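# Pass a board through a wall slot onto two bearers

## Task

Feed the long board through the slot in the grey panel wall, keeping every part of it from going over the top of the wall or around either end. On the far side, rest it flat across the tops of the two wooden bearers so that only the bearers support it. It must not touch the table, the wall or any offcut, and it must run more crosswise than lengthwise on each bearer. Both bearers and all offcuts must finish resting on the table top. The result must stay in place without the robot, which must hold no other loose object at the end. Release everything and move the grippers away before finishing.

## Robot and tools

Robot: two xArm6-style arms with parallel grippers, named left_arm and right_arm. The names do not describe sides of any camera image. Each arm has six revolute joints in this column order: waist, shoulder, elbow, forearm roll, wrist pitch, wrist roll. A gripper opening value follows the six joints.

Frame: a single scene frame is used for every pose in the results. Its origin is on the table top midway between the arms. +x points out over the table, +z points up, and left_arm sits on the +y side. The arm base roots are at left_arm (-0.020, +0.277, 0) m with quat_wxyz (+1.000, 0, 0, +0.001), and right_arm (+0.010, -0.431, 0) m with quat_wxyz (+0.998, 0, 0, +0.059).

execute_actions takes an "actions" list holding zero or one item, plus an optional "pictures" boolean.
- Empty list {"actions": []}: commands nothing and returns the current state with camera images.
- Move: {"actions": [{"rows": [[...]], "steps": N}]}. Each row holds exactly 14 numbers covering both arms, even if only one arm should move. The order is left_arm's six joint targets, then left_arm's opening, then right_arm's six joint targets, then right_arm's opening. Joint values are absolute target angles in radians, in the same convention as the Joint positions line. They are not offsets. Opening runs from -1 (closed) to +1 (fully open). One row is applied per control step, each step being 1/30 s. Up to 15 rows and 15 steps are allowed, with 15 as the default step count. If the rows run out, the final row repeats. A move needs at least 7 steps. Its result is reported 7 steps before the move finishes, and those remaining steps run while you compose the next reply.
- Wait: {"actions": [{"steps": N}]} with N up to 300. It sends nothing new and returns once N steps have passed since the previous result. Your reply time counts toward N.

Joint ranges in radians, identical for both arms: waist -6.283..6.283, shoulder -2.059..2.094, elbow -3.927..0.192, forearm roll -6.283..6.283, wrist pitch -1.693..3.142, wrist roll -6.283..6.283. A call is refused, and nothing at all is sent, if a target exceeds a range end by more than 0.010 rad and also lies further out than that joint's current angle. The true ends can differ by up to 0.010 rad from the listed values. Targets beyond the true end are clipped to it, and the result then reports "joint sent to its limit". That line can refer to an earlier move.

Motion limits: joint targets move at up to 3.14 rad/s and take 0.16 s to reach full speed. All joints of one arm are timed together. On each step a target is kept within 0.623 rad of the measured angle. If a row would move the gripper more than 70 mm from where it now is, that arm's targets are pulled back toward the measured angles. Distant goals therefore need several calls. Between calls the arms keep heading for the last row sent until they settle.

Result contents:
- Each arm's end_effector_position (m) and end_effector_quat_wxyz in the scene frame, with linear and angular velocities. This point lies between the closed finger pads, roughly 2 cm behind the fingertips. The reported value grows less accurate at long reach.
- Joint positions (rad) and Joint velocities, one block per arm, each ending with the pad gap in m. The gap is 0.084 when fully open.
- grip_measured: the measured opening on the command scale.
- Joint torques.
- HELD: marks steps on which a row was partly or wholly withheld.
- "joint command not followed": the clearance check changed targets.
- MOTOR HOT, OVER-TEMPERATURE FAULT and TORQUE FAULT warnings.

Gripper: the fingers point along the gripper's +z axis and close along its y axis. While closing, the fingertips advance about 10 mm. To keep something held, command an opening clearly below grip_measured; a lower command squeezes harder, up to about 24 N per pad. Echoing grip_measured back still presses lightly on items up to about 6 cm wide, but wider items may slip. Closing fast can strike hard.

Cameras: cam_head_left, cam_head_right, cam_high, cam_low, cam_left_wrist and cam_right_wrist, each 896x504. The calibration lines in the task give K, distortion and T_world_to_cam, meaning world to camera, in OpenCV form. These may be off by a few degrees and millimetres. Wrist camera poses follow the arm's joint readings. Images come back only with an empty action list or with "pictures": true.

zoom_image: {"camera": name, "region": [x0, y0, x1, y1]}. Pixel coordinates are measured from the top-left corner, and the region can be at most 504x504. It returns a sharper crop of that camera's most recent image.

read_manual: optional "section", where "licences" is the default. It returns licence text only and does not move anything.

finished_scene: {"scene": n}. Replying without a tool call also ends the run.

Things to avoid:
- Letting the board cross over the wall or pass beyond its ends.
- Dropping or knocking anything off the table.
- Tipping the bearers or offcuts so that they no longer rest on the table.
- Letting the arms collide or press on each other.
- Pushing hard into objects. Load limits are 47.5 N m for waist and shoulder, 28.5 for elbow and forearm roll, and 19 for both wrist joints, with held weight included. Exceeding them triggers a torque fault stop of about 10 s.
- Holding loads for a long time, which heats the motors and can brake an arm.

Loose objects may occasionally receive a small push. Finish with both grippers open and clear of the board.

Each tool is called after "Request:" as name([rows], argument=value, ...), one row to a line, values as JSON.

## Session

Request:
execute_actions(actions=[])

Scene clock: 0.00 s of 4900.00 s.
left_arm: end_effector_position=(+0.6577, +0.3329, +0.3709) grip_measured=+1.00 end_effector_quat_wxyz=(+0.146, -0.415, +0.805, -0.397) end_effector_velocity=(+0.000, +0.000, +0.000) end_effector_angular_velocity=(+0.000, -0.001, +0.001) | right_arm: end_effector_position=(+0.4493, -0.6146, +0.2576) grip_measured=+1.00 end_effector_quat_wxyz=(-0.131, +0.467, +0.870, +0.085) end_effector_velocity=(+0.000, +0.000, -0.001) end_effector_angular_velocity=(+0.000, +0.001, -0.000)
Joint positions: left_arm=[ 0.278  0.345 -1.705 -0.876  1.018  2.82   0.084] | right_arm=[-0.603  0.223 -1.525  0.17   1.567 -2.665  0.084]
Joint velocities: left_arm=[ 0.    -0.     0.    -0.    -0.001 -0.     0.   ] | right_arm=[ 0.001  0.002 -0.001  0.     0.     0.001 -0.   ]
Joint torques (N m, as the arm reports them, + toward a larger angle): no reading
camera_calibration (this result's frames):
cam_left_wrist: T_world_to_cam=[[-0.559529, 0.340559, -0.75561, 0.570053], [0.607571, 0.788627, -0.0944663, -0.555231], [0.563723, -0.511944, -0.648174, 0.172321], [0, 0, 0, 1]] pos_world=[0.559163, 0.331953, 0.489981]
cam_right_wrist: T_world_to_cam=[[0.838921, 0.544088, 0.0134413, -0.0117557], [0.522514, -0.798254, -0.299617, -0.582404], [-0.152289, 0.258378, -0.953965, 0.600248], [0, 0, 0, 1]] pos_world=[0.405587, -0.613601, 0.398275]

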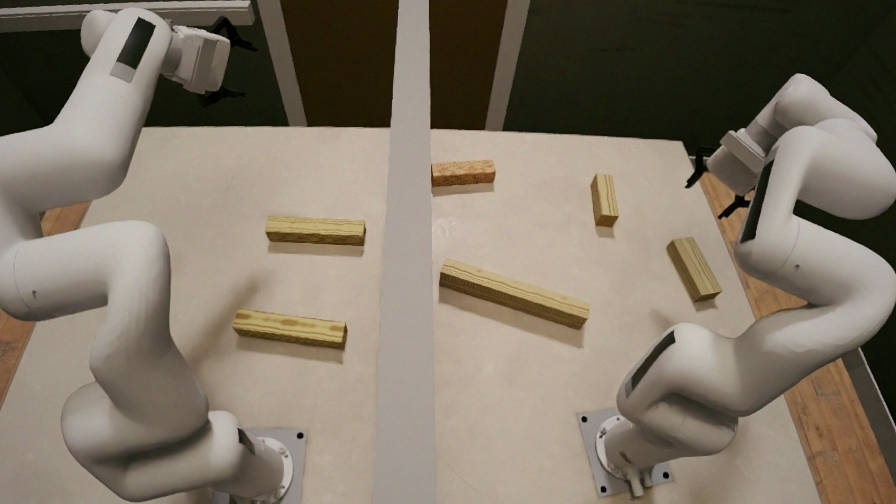

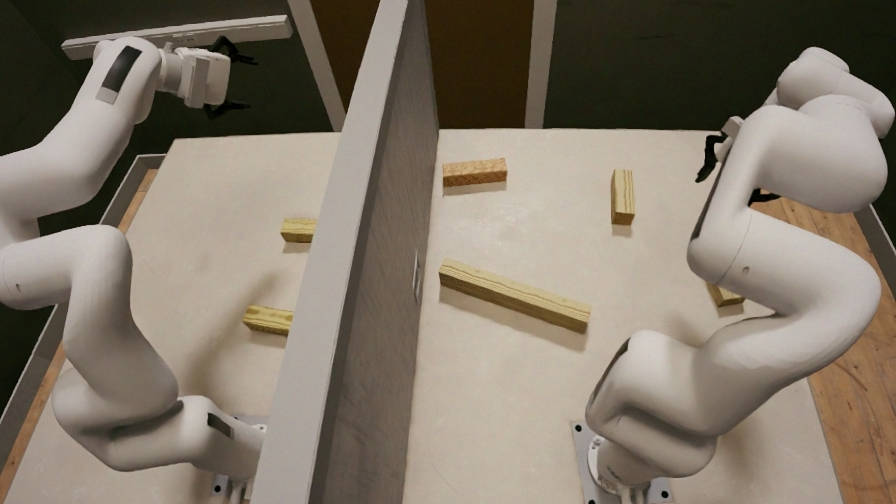

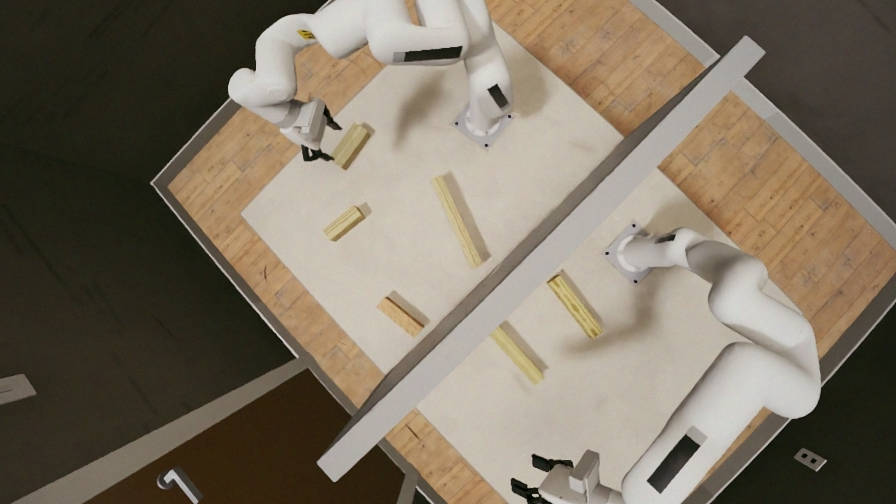

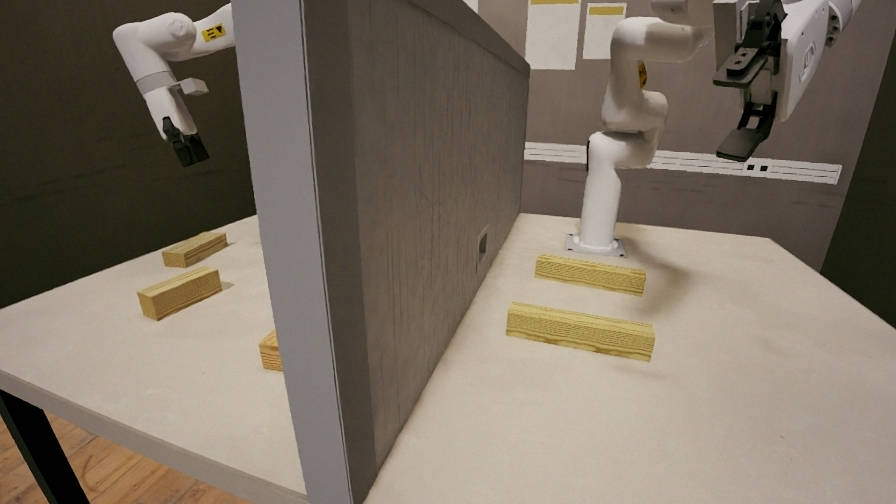

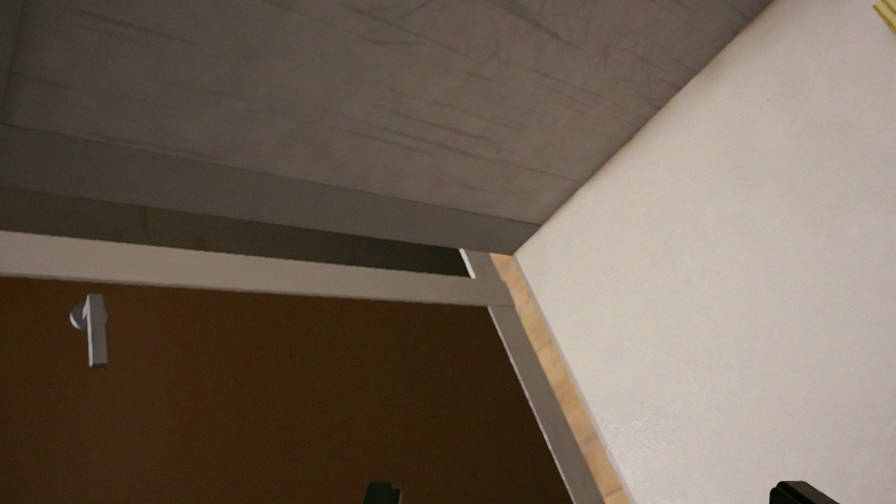

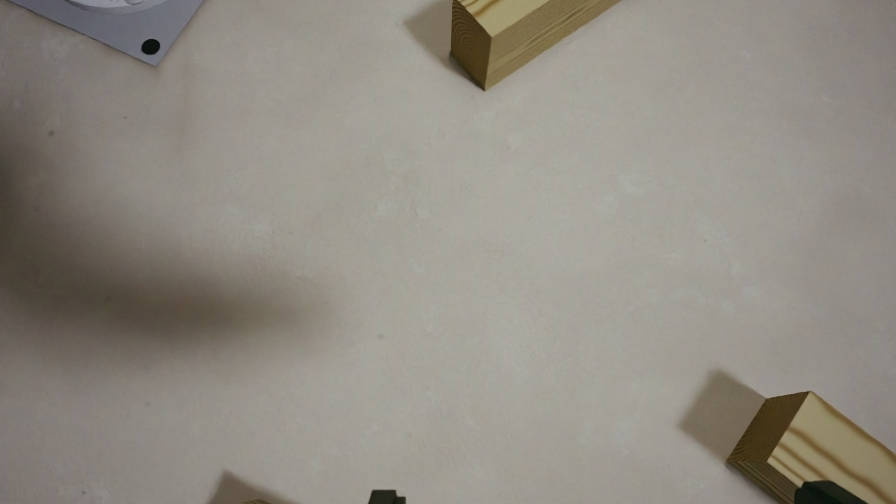

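Request:
zoom_image(camera="cam_head_right", region=[390, 230, 610, 350])

Request:
zoom_image(camera="cam_low", region=[440, 200, 680, 380])

Request:
zoom_image(camera="cam_high", region=[400, 150, 620, 400])

Request:
zoom_image(camera="cam_head_left", region=[210, 200, 610, 360])

Region (390, 230, 610, 350) of cam_head_right's 896x504 image, scaled by 2.291, with more detail than that image has; it fills the top 275 rows of this view, and the rest is white.

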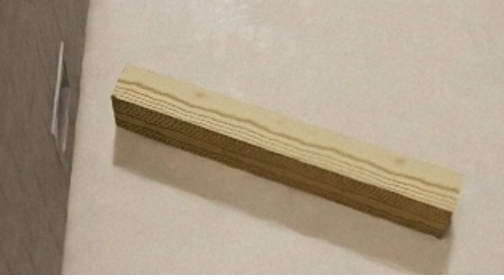

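Region (440, 200, 680, 380) of cam_low's 896x504 image, scaled by 2.100, with more detail than that image has; it fills the top 378 rows of this view, and the rest is white.

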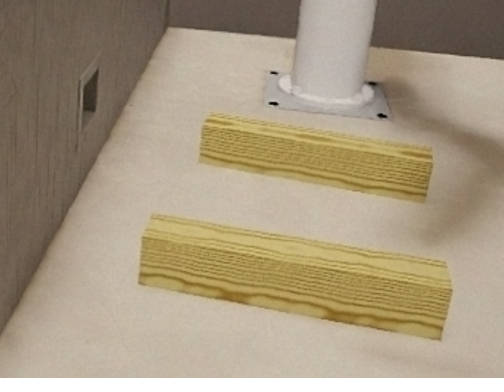

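Region (400, 150, 620, 400) of cam_high's 896x504 image, scaled by 2.016, with more detail than that image has; it fills the left 444 columns of this view, and the rest is white.

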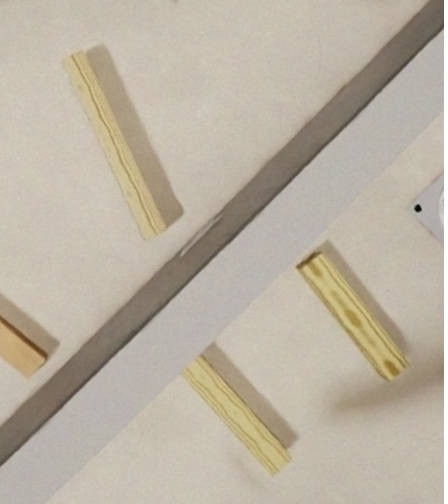

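Region (210, 200, 610, 360) of cam_head_left's 896x504 image, scaled by 1.260, with more detail than that image has; it fills the top 202 rows of this view, and the rest is white.

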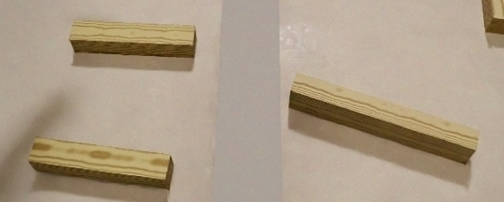

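Request:
execute_actions([
  {"rows": [[0.4,-0.15,-0.7117,1.85,-1.42,4.712,-1,0.3972,-0.1873,-0.7039,0,0.8912,-3.847,1]], "steps": 15},
])

Request:
execute_actions([
  {"steps": 55},
])

Request:
execute_actions([
  {"rows": [[0.4,0.7117,-0.7117,1.85,-1.42,4.712,-1,0.3972,-0.1873,-0.7039,0,0.8912,-3.847,1]], "steps": 15},
])

Request:
execute_actions([
  {"steps": 30},
], pictures=true)

Scene clock: 3.40 s of 4900.00 s.
left_arm: end_effector_position=(+0.6226, +0.4073, +0.3666) grip_measured=-0.26 end_effector_quat_wxyz=(+0.266, -0.350, +0.861, -0.256) end_effector_velocity=(-0.202, +0.356, -0.042) end_effector_angular_velocity=(+2.162, -0.413, -0.272) | right_arm: end_effector_position=(+0.4673, -0.5456, +0.2464) grip_measured=+1.00 end_effector_quat_wxyz=(-0.077, +0.311, +0.945, +0.060) end_effector_velocity=(+0.038, +0.349, -0.085) end_effector_angular_velocity=(-0.228, -0.440, +1.661)
Joint positions: left_arm=[ 0.318  0.184 -1.493 -0.662  0.803  3.034  0.033] | right_arm=[-0.425  0.111 -1.348  0.124  1.392 -2.844  0.084]
Joint velocities: left_arm=[ 0.183 -0.769  1.133  1.166 -1.168  1.166 -0.217] | right_arm=[ 0.85  -0.47   0.851 -0.193 -0.772 -0.855  0.   ]
Joint torques (N m, as the arm reports them, + toward a larger angle): left_arm=[ -1.21 -25.96 -10.59   1.02  -0.93  -0.05] | right_arm=[ -3.6  -25.87 -14.6   -0.59  -1.61   0.13]
Steps of this call (steps 1 to 90: nothing new was sent; then 0.13 s passed at rest; steps 91 to 98: the first 8 steps of this action). Readings (joint positions):
91: left_arm=[0.278 0.344 -1.705 -0.876 1.017 2.820] | right_arm=[-0.603 0.222 -1.525 0.170 1.567 -2.666]
92: left_arm=[0.278 0.341 -1.700 -0.870 1.012 2.826] | right_arm=[-0.599 0.219 -1.520 0.168 1.561 -2.672]
94: left_arm=[0.286 0.303 -1.647 -0.820 0.960 2.878] | right_arm=[-0.556 0.190 -1.472 0.154 1.512 -2.720]
98: the state above

Scene clock: 5.23 s of 4900.00 s.
left_arm: end_effector_position=(+0.3053, +0.1436, +0.3626) grip_measured=-1.00 end_effector_quat_wxyz=(+0.485, +0.779, -0.212, +0.337) end_effector_velocity=(-0.015, -0.001, -0.004) end_effector_angular_velocity=(+0.017, +0.005, -0.061) | right_arm: end_effector_position=(+0.3498, -0.2385, +0.1500) grip_measured=+1.00 end_effector_quat_wxyz=(+0.000, -0.573, +0.819, -0.000) end_effector_velocity=(-0.000, -0.000, -0.001) end_effector_angular_velocity=(-0.001, +0.001, +0.001)
Joint positions: left_arm=[ 0.4   -0.15  -0.712  1.845 -1.417  4.711  0.   ] | right_arm=[ 0.397 -0.187 -0.704  0.     0.891 -3.847  0.084]
Joint velocities: left_arm=[-0.    -0.    -0.001  0.051 -0.033  0.011  0.   ] | right_arm=[ 0.     0.001  0.    -0.    -0.    -0.001  0.   ]
Joint torques (N m, as the arm reports them, + toward a larger angle): left_arm=[  1.14 -17.92  -9.03  -0.49  -1.18  -0.17] | right_arm=[ -1.37 -20.39 -14.99  -0.84  -2.8    0.24]
Kept back: nothing.
Steps of this call (steps 1 to 7: the last 7 steps of your previous action; steps 8 to 55: the robot went on to your last target). Readings (joint positions):
1: left_arm=[0.324 0.159 -1.454 -0.622 0.763 3.073] | right_arm=[-0.397 0.096 -1.320 0.118 1.367 -2.872]
2: left_arm=[0.329 0.136 -1.413 -0.581 0.722 3.115] | right_arm=[-0.369 0.082 -1.292 0.112 1.344 -2.900]
4: left_arm=[0.340 0.093 -1.325 -0.495 0.636 3.201] | right_arm=[-0.313 0.057 -1.237 0.102 1.301 -2.956]
8: left_arm=[0.360 0.012 -1.128 -0.289 0.429 3.408] | right_arm=[-0.201 0.014 -1.140 0.083 1.227 -3.068]
55: the state above

Scene clock: 5.50 s of 4900.00 s.
left_arm: end_effector_position=(+0.3190, +0.1497, +0.2987) grip_measured=-1.00 end_effector_quat_wxyz=(+0.544, +0.788, -0.140, +0.254) end_effector_velocity=(+0.036, +0.016, -0.355) end_effector_angular_velocity=(-0.529, +1.250, -0.006) | right_arm: end_effector_position=(+0.3497, -0.2385, +0.1500) grip_measured=+1.00 end_effector_quat_wxyz=(+0.000, -0.573, +0.819, -0.000) end_effector_velocity=(-0.000, -0.000, -0.000) end_effector_angular_velocity=(-0.000, +0.000, -0.001)
Joint positions: left_arm=[ 0.4    0.098 -0.711  1.848 -1.419  4.712  0.   ] | right_arm=[ 0.397 -0.187 -0.704 -0.     0.891 -3.847  0.084]
Joint velocities: left_arm=[-0.001  1.348  0.008  0.005 -0.002  0.     0.   ] | right_arm=[-0.    -0.001  0.001  0.     0.     0.001 -0.   ]
Joint torques (N m, as the arm reports them, + toward a larger angle): left_arm=[  1.04 -26.18  -7.73  -0.02  -1.59  -0.11] | right_arm=[ -1.41 -20.56 -14.95  -0.78  -2.8    0.25]
Steps of this call (steps 1 to 8: the first 8 steps of this action). Readings (joint positions):
1: left_arm=[0.400 -0.150 -0.712 1.847 -1.418 4.711] | right_arm=[0.397 -0.187 -0.704 0.000 0.891 -3.847]
2: left_arm=[0.400 -0.146 -0.713 1.847 -1.419 4.712] | right_arm=[0.397 -0.187 -0.704 0.000 0.891 -3.847]
4: left_arm=[0.400 -0.097 -0.716 1.847 -1.420 4.712] | right_arm=[0.397 -0.187 -0.704 -0.000 0.891 -3.847]
8: the state above

Scene clock: 6.50 s of 4900.00 s.
left_arm: end_effector_position=(+0.2915, +0.1382, +0.1425) grip_measured=-1.00 end_effector_quat_wxyz=(+0.651, +0.757, +0.046, +0.040) end_effector_velocity=(-0.001, -0.000, -0.000) end_effector_angular_velocity=(-0.004, +0.005, -0.000) | right_arm: end_effector_position=(+0.3497, -0.2385, +0.1500) grip_measured=+1.00 end_effector_quat_wxyz=(-0.000, -0.573, +0.819, -0.000) end_effector_velocity=(-0.000, -0.000, -0.000) end_effector_angular_velocity=(-0.000, +0.000, +0.000)
Joint positions: left_arm=[ 0.4    0.711 -0.712  1.85  -1.42   4.712  0.   ] | right_arm=[ 0.397 -0.187 -0.704  0.     0.891 -3.847  0.084]
Joint velocities: left_arm=[-0.     0.004  0.001  0.    -0.002 -0.     0.   ] | right_arm=[-0.  0.  0.  0. -0. -0.  0.]
Joint torques (N m, as the arm reports them, + toward a larger angle): left_arm=[  1.08 -27.04  -1.76   1.19  -1.63  -0.17] | right_arm=[ -1.25 -20.44 -14.99  -0.81  -2.79   0.26]
Kept back: nothing.
Steps of this call (steps 1 to 7: the last 7 steps of your previous action; steps 8 to 30: the robot went on to your last target). Readings (joint positions):
1: left_arm=[0.400 0.142 -0.711 1.848 -1.419 4.712] | right_arm=[0.397 -0.187 -0.704 0.000 0.891 -3.847]
2: left_arm=[0.400 0.186 -0.712 1.848 -1.419 4.712] | right_arm=[0.397 -0.187 -0.704 -0.000 0.891 -3.847]
4: left_arm=[0.400 0.275 -0.712 1.849 -1.419 4.712] | right_arm=[0.397 -0.187 -0.704 0.000 0.891 -3.847]
8: left_arm=[0.400 0.454 -0.712 1.849 -1.419 4.712] | right_arm=[0.397 -0.187 -0.704 -0.000 0.891 -3.847]
30: the state above
camera_calibration (this result's frames):
cam_left_wrist: T_world_to_cam=[[0.0214277, -0.141878, 0.989652, -0.0925546], [-0.992947, -0.118469, 0.00451511, 0.377034], [0.116603, -0.982769, -0.143416, 0.25448], [0, 0, 0, 1]] pos_world=[0.346685, 0.281631, 0.126391]
cam_right_wrist: T_world_to_cam=[[-0.935883, 0.352198, -0.00893403, 0.446917], [0.352131, 0.935914, 0.00825134, 0.164693], [0.0112676, 0.00457634, -0.999926, 0.274473], [0, 0, 0, 1]] pos_world=[0.357176, -0.312797, 0.277087]

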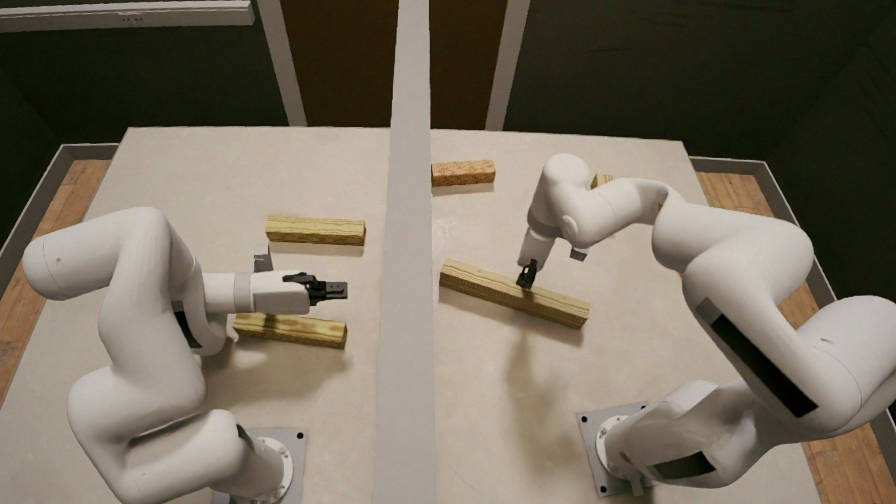

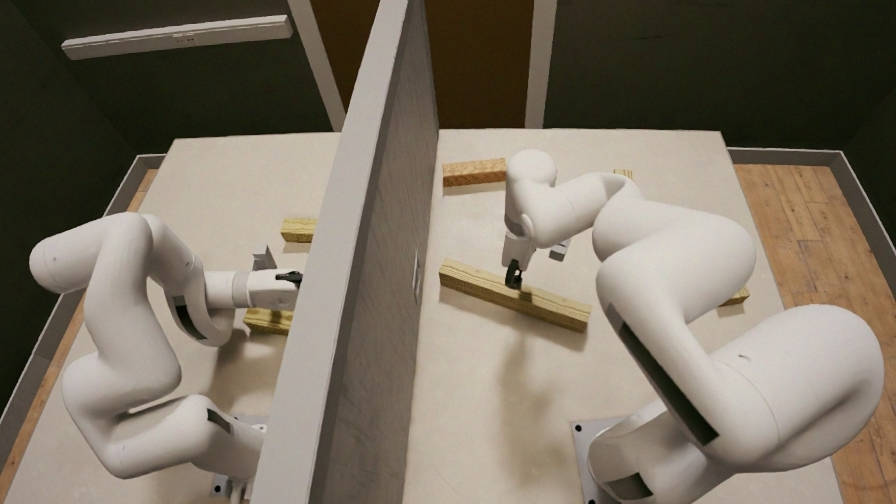

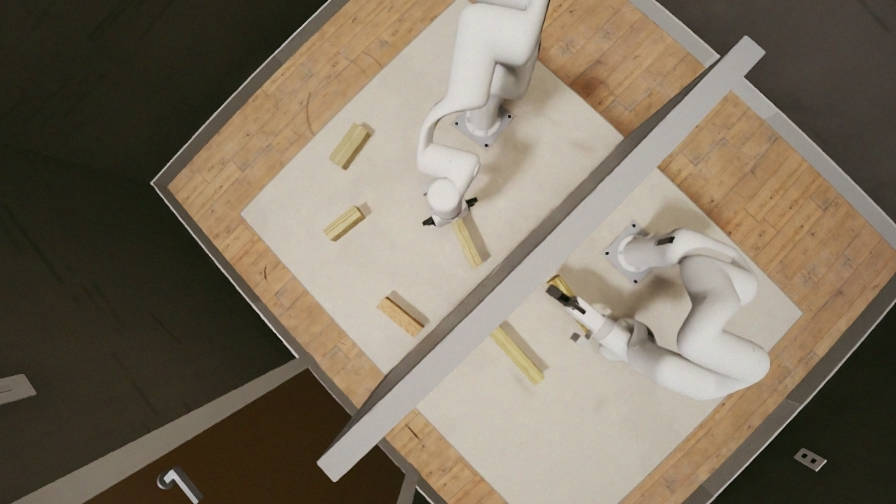

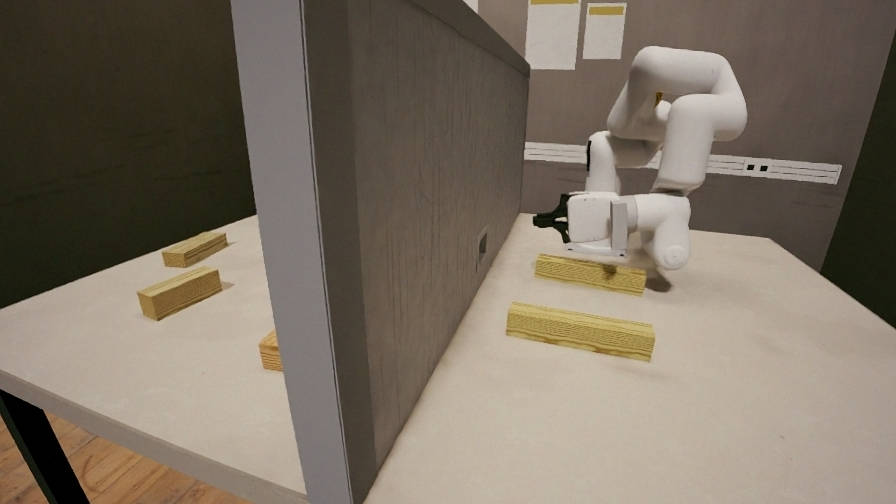

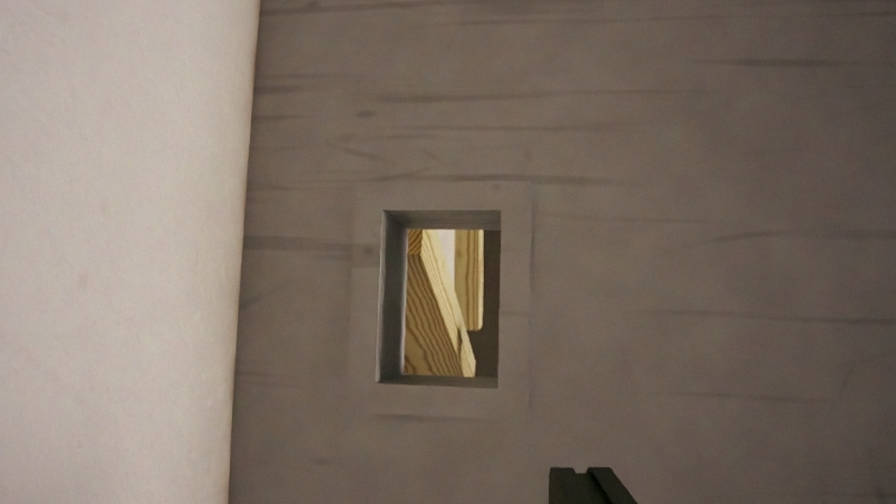

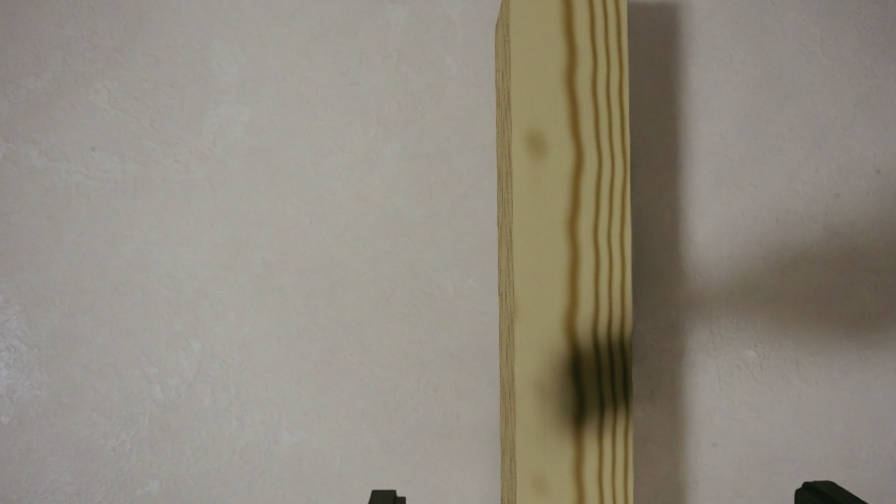

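Request:
execute_actions([
  {"rows": [[0.4,0.7117,-0.7117,1.85,-1.42,4.712,-1,0.3972,0.0283,-0.611,0,0.5827,-3.847,1]], "steps": 15},
])

Request:
execute_actions([
  {"rows": [[0.4,0.7117,-0.7117,1.85,-1.42,4.712,-1,0.3896,0.0365,-0.6215,0,0.585,-3.8546,1],[0.4,0.7117,-0.7117,1.85,-1.42,4.712,-1,0.3819,0.0446,-0.6319,0,0.5873,-3.8623,1],[0.4,0.7117,-0.7117,1.85,-1.42,4.712,-1,0.3781,0.0487,-0.6372,0,0.5885,-3.8661,1],[0.4,0.7117,-0.7117,1.85,-1.42,4.712,-1,0.3743,0.0528,-0.6424,0,0.5896,-3.8699,1],[0.4,0.7117,-0.7117,1.85,-1.42,4.712,-1,0.3705,0.0569,-0.6476,0,0.5908,-3.8737,1],[0.4,0.7117,-0.7117,1.85,-1.42,4.712,-1,0.3667,0.0609,-0.6529,0,0.5919,-3.8775,1],[0.4,0.7117,-0.7117,1.85,-1.42,4.712,-1,0.3629,0.065,-0.6581,0,0.5931,-3.8813,1],[0.4,0.7117,-0.7117,1.85,-1.42,4.712,-1,0.359,0.0691,-0.6634,0,0.5943,-3.8852,1],[0.4,0.7117,-0.7117,1.85,-1.42,4.712,-1,0.3552,0.0732,-0.6686,0,0.5954,-3.889,1],[0.4,0.7117,-0.7117,1.85,-1.42,4.712,-1,0.3514,0.0773,-0.6738,0,0.5966,-3.8928,1],[0.4,0.7117,-0.7117,1.85,-1.42,4.712,-1,0.3476,0.0813,-0.6791,0,0.5977,-3.8966,1],[0.4,0.7117,-0.7117,1.85,-1.42,4.712,-1,0.3438,0.0854,-0.6843,0,0.5989,-3.9004,1],[0.4,0.7117,-0.7117,1.85,-1.42,4.712,-1,0.34,0.0895,-0.6895,0,0.6,-3.9042,1],[0.4,0.7117,-0.7117,1.85,-1.42,4.712,-1,0.3362,0.0936,-0.6948,0,0.6012,-3.908,1],[0.4,0.7117,-0.7117,1.85,-1.42,4.712,-1,0.3323,0.0977,-0.7,0,0.6023,-3.9119,1]], "steps": 15},
])

Request:
execute_actions([
  {"rows": [[0.4,0.7117,-0.7117,1.85,-1.42,4.712,-1,0.3285,0.1017,-0.7052,0,0.6035,-3.9157,1],[0.4,0.7117,-0.7117,1.85,-1.42,4.712,-1,0.3247,0.1058,-0.7105,0,0.6046,-3.9195,1],[0.4,0.7117,-0.7117,1.85,-1.42,4.712,-1,0.3209,0.1099,-0.7157,0,0.6058,-3.9233,1]], "steps": 10},
])

Request:
execute_actions([
  {"steps": 25},
], pictures=true)

Scene clock: 8.10 s of 4900.00 s.
left_arm: end_effector_position=(+0.2914, +0.1381, +0.1424) grip_measured=-1.00 end_effector_quat_wxyz=(+0.651, +0.757, +0.047, +0.040) end_effector_velocity=(-0.000, -0.000, +0.000) end_effector_angular_velocity=(-0.000, -0.001, -0.001) | right_arm: end_effector_position=(+0.3500, -0.2384, +0.0792) grip_measured=+1.00 end_effector_quat_wxyz=(-0.004, -0.573, +0.819, +0.000) end_effector_velocity=(-0.057, -0.032, -0.344) end_effector_angular_velocity=(-0.066, +0.117, -0.000)
Joint positions: left_arm=[ 0.4    0.712 -0.712  1.85  -1.42   4.712  0.   ] | right_arm=[ 0.397 -0.031 -0.634  0.     0.673 -3.847  0.084]
Joint velocities: left_arm=[-0.    -0.     0.     0.    -0.     0.001  0.   ] | right_arm=[-0.     0.744  0.358  0.001 -0.968 -0.001 -0.   ]
Joint torques (N m, as the arm reports them, + toward a larger angle): left_arm=[  1.05 -27.08  -1.61   1.28  -1.68  -0.13] | right_arm=[ -1.14 -33.94 -17.02  -0.86  -2.88   0.24]
Steps of this call (steps 1 to 15: the robot went on to your last target; steps 16 to 40: nothing new was sent; steps 41 to 48: the first 8 steps of this action). Readings (joint positions):
41: left_arm=[0.400 0.712 -0.712 1.850 -1.420 4.712] | right_arm=[0.397 -0.187 -0.704 -0.000 0.891 -3.847]
42: left_arm=[0.400 0.712 -0.712 1.850 -1.420 4.712] | right_arm=[0.397 -0.184 -0.703 -0.000 0.885 -3.847]
44: left_arm=[0.400 0.712 -0.712 1.850 -1.420 4.712] | right_arm=[0.397 -0.152 -0.692 -0.000 0.831 -3.847]
48: the state above

Scene clock: 8.60 s of 4900.00 s.
left_arm: end_effector_position=(+0.2914, +0.1381, +0.1424) grip_measured=-1.00 end_effector_quat_wxyz=(+0.651, +0.757, +0.047, +0.040) end_effector_velocity=(+0.000, -0.000, -0.000) end_effector_angular_velocity=(+0.001, -0.001, +0.000) | right_arm: end_effector_position=(+0.3621, -0.2421, +0.0557) grip_measured=+1.00 end_effector_quat_wxyz=(+0.001, -0.573, +0.819, -0.000) end_effector_velocity=(+0.059, -0.022, -0.003) end_effector_angular_velocity=(-0.004, +0.007, -0.002)
Joint positions: left_arm=[ 0.4    0.712 -0.712  1.85  -1.42   4.712  0.   ] | right_arm=[ 0.374  0.052 -0.643 -0.     0.59  -3.87   0.084]
Joint velocities: left_arm=[-0.     0.    -0.    -0.     0.001  0.001  0.   ] | right_arm=[-0.119  0.132 -0.158  0.     0.034 -0.117  0.   ]
Joint torques (N m, as the arm reports them, + toward a larger angle): left_arm=[  1.04 -26.87  -1.74   1.27  -1.6   -0.2 ] | right_arm=[ -1.3  -23.99 -13.21  -0.71  -2.54   0.34]
Steps of this call (steps 1 to 7: the last 7 steps of your previous action; steps 8 to 15: the first 8 steps of this action). Readings (joint positions):
8: left_arm=[0.400 0.712 -0.712 1.850 -1.420 4.712] | right_arm=[0.397 0.026 -0.613 -0.000 0.585 -3.847]
9: left_arm=[0.400 0.712 -0.712 1.850 -1.420 4.712] | right_arm=[0.396 0.027 -0.614 -0.000 0.585 -3.848]
11: left_arm=[0.400 0.712 -0.712 1.850 -1.420 4.712] | right_arm=[0.390 0.034 -0.622 -0.000 0.586 -3.854]
15: the state above

Scene clock: 8.93 s of 4900.00 s.
left_arm: end_effector_position=(+0.2914, +0.1381, +0.1424) grip_measured=-1.00 end_effector_quat_wxyz=(+0.651, +0.757, +0.047, +0.040) end_effector_velocity=(-0.000, +0.000, +0.000) end_effector_angular_velocity=(-0.002, +0.000, -0.000) | right_arm: end_effector_position=(+0.3815, -0.2496, +0.0552) grip_measured=+1.00 end_effector_quat_wxyz=(+0.000, -0.573, +0.819, -0.000) end_effector_velocity=(+0.059, -0.024, -0.001) end_effector_angular_velocity=(-0.000, -0.000, +0.001)
Joint positions: left_arm=[ 0.4    0.712 -0.712  1.85  -1.42   4.712  0.   ] | right_arm=[ 0.336  0.094 -0.695  0.     0.601 -3.908  0.084]
Joint velocities: left_arm=[-0.     0.    -0.     0.    -0.002 -0.     0.   ] | right_arm=[-0.114  0.123 -0.156 -0.     0.034 -0.115  0.   ]
Joint torques (N m, as the arm reports them, + toward a larger angle): left_arm=[  1.25 -26.95  -1.77   1.28  -1.59  -0.26] | right_arm=[ -1.33 -25.29 -12.93  -0.79  -3.07   0.36]
Steps of this call (steps 1 to 7: the last 7 steps of your previous action; steps 8 to 10: the first 3 steps of this action). Readings (joint positions):
8: left_arm=[0.400 0.712 -0.712 1.850 -1.420 4.712] | right_arm=[0.344 0.086 -0.685 0.000 0.599 -3.901]
9: left_arm=[0.400 0.712 -0.712 1.850 -1.420 4.712] | right_arm=[0.340 0.090 -0.690 0.000 0.600 -3.905]
10: the state above

Scene clock: 9.77 s of 4900.00 s.
left_arm: end_effector_position=(+0.2914, +0.1381, +0.1424) grip_measured=-1.00 end_effector_quat_wxyz=(+0.651, +0.757, +0.047, +0.040) end_effector_velocity=(+0.000, +0.000, +0.000) end_effector_angular_velocity=(-0.000, -0.001, +0.000) | right_arm: end_effector_position=(+0.3891, -0.2529, +0.0550) grip_measured=+1.00 end_effector_quat_wxyz=(+0.000, -0.573, +0.819, -0.000) end_effector_velocity=(+0.000, +0.000, +0.000) end_effector_angular_velocity=(+0.000, -0.001, +0.000)
Joint positions: left_arm=[ 0.4    0.712 -0.712  1.85  -1.42   4.712  0.   ] | right_arm=[ 0.321  0.11  -0.716  0.     0.606 -3.923  0.084]
Joint velocities: left_arm=[ 0.    -0.001  0.    -0.    -0.001 -0.     0.   ] | right_arm=[-0.     0.001 -0.001  0.    -0.    -0.     0.   ]
Joint torques (N m, as the arm reports them, + toward a larger angle): left_arm=[  0.93 -26.83  -1.77   1.29  -1.57  -0.17] | right_arm=[ -1.56 -25.38 -13.13  -0.85  -3.06   0.31]
Kept back: nothing.
Steps of this call (steps 1 to 7: the last 7 steps of your previous action; steps 8 to 25: the robot went on to your last target). Readings (joint positions):
1: left_arm=[0.400 0.712 -0.712 1.850 -1.420 4.712] | right_arm=[0.332 0.098 -0.700 0.000 0.602 -3.912]
2: left_arm=[0.400 0.712 -0.712 1.850 -1.420 4.712] | right_arm=[0.329 0.101 -0.705 0.000 0.603 -3.915]
4: left_arm=[0.400 0.712 -0.712 1.850 -1.420 4.712] | right_arm=[0.324 0.106 -0.711 0.000 0.605 -3.920]
8: left_arm=[0.400 0.712 -0.712 1.850 -1.420 4.712] | right_arm=[0.322 0.109 -0.715 0.000 0.606 -3.923]
25: the state above
camera_calibration (this result's frames):
cam_left_wrist: T_world_to_cam=[[0.0220916, -0.141654, 0.98967, -0.0926311], [-0.992946, -0.11845, 0.00521057, 0.376823], [0.116489, -0.982804, -0.143272, 0.25444], [0, 0, 0, 1]] pos_world=[0.346572, 0.281578, 0.126165]
cam_right_wrist: T_world_to_cam=[[-0.93589, 0.352179, -0.00894372, 0.488012], [0.352111, 0.935922, 0.00826144, 0.16506], [0.0112801, 0.00458261, -0.999926, 0.179091], [0, 0, 0, 1]] pos_world=[0.396586, -0.327171, 0.182078]

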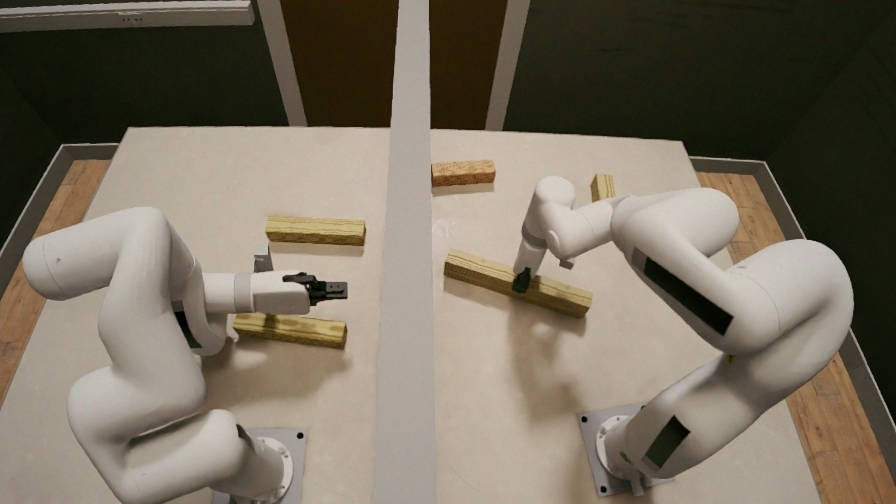

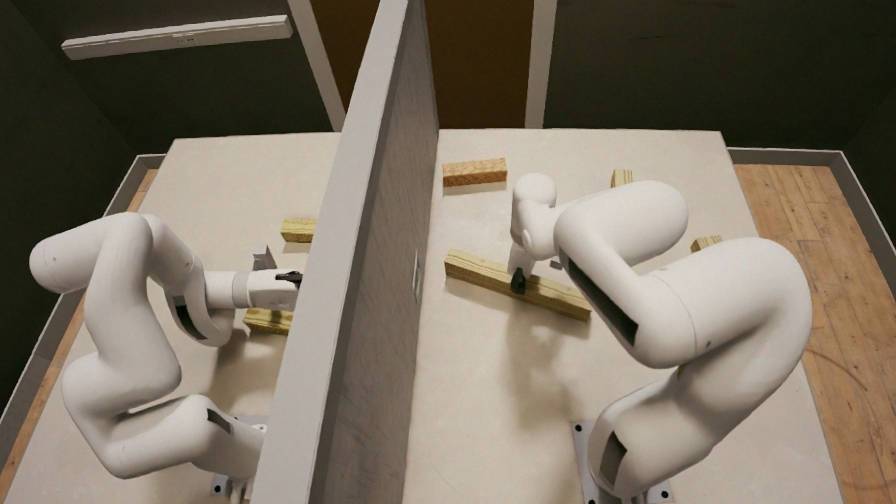

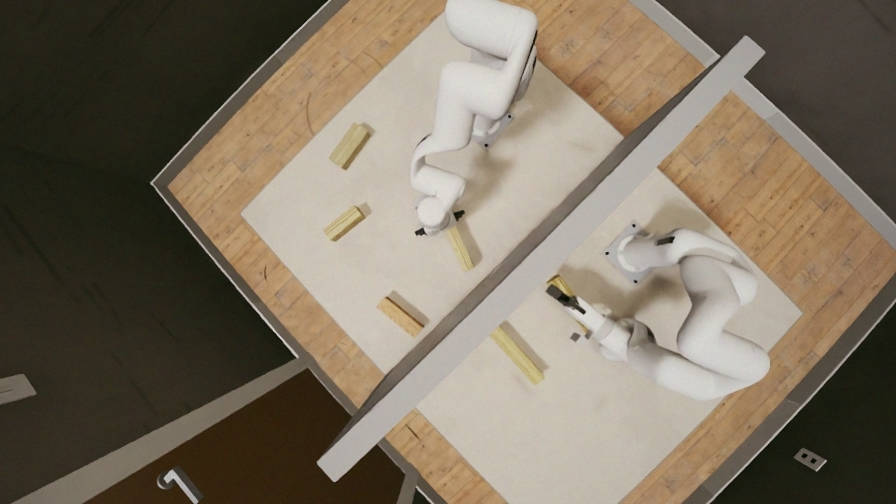

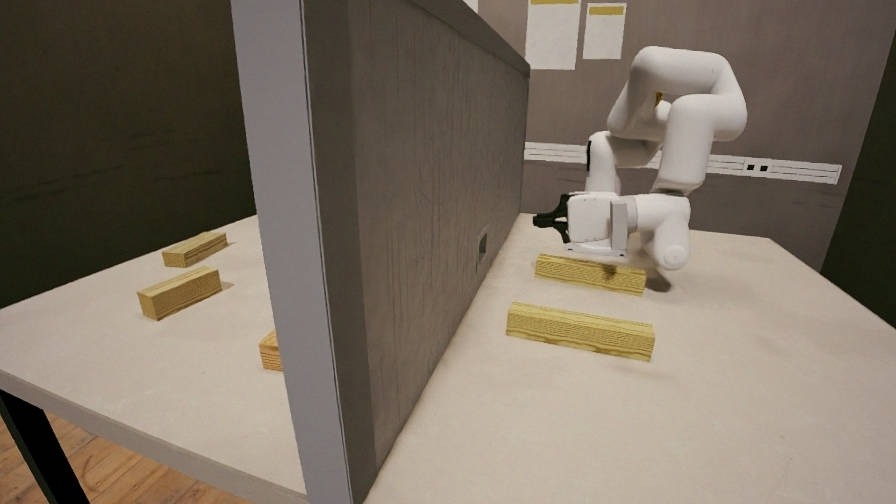

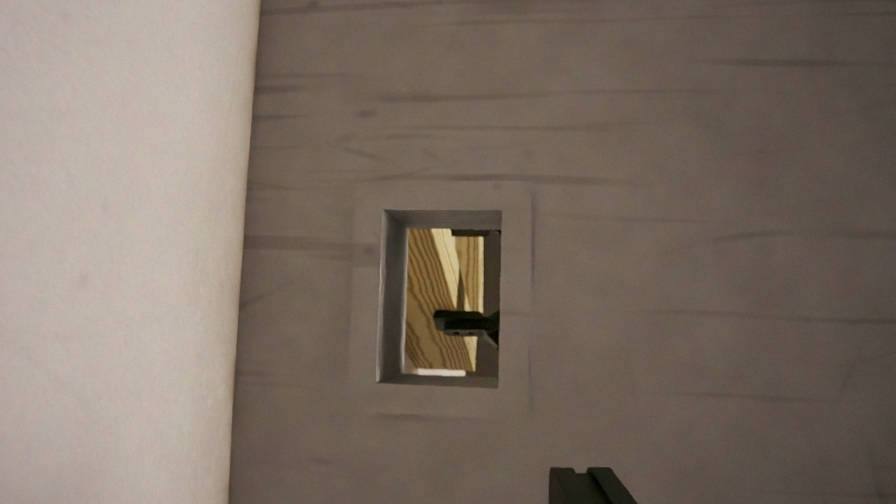

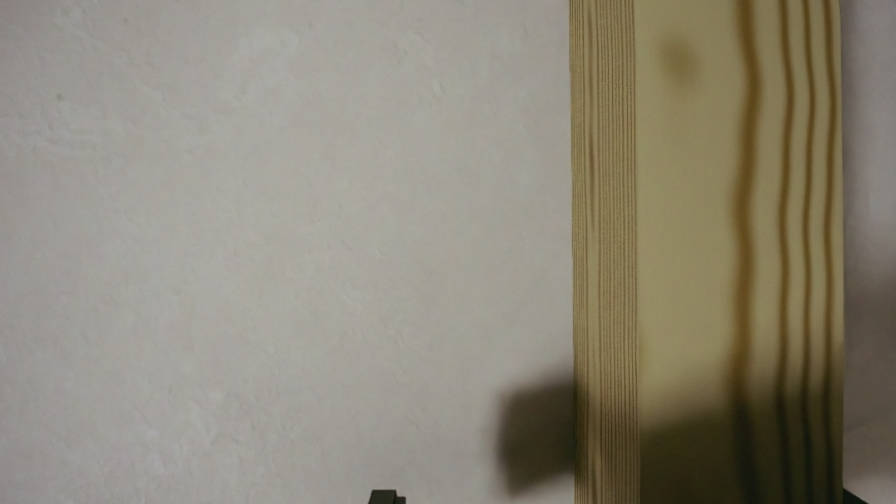

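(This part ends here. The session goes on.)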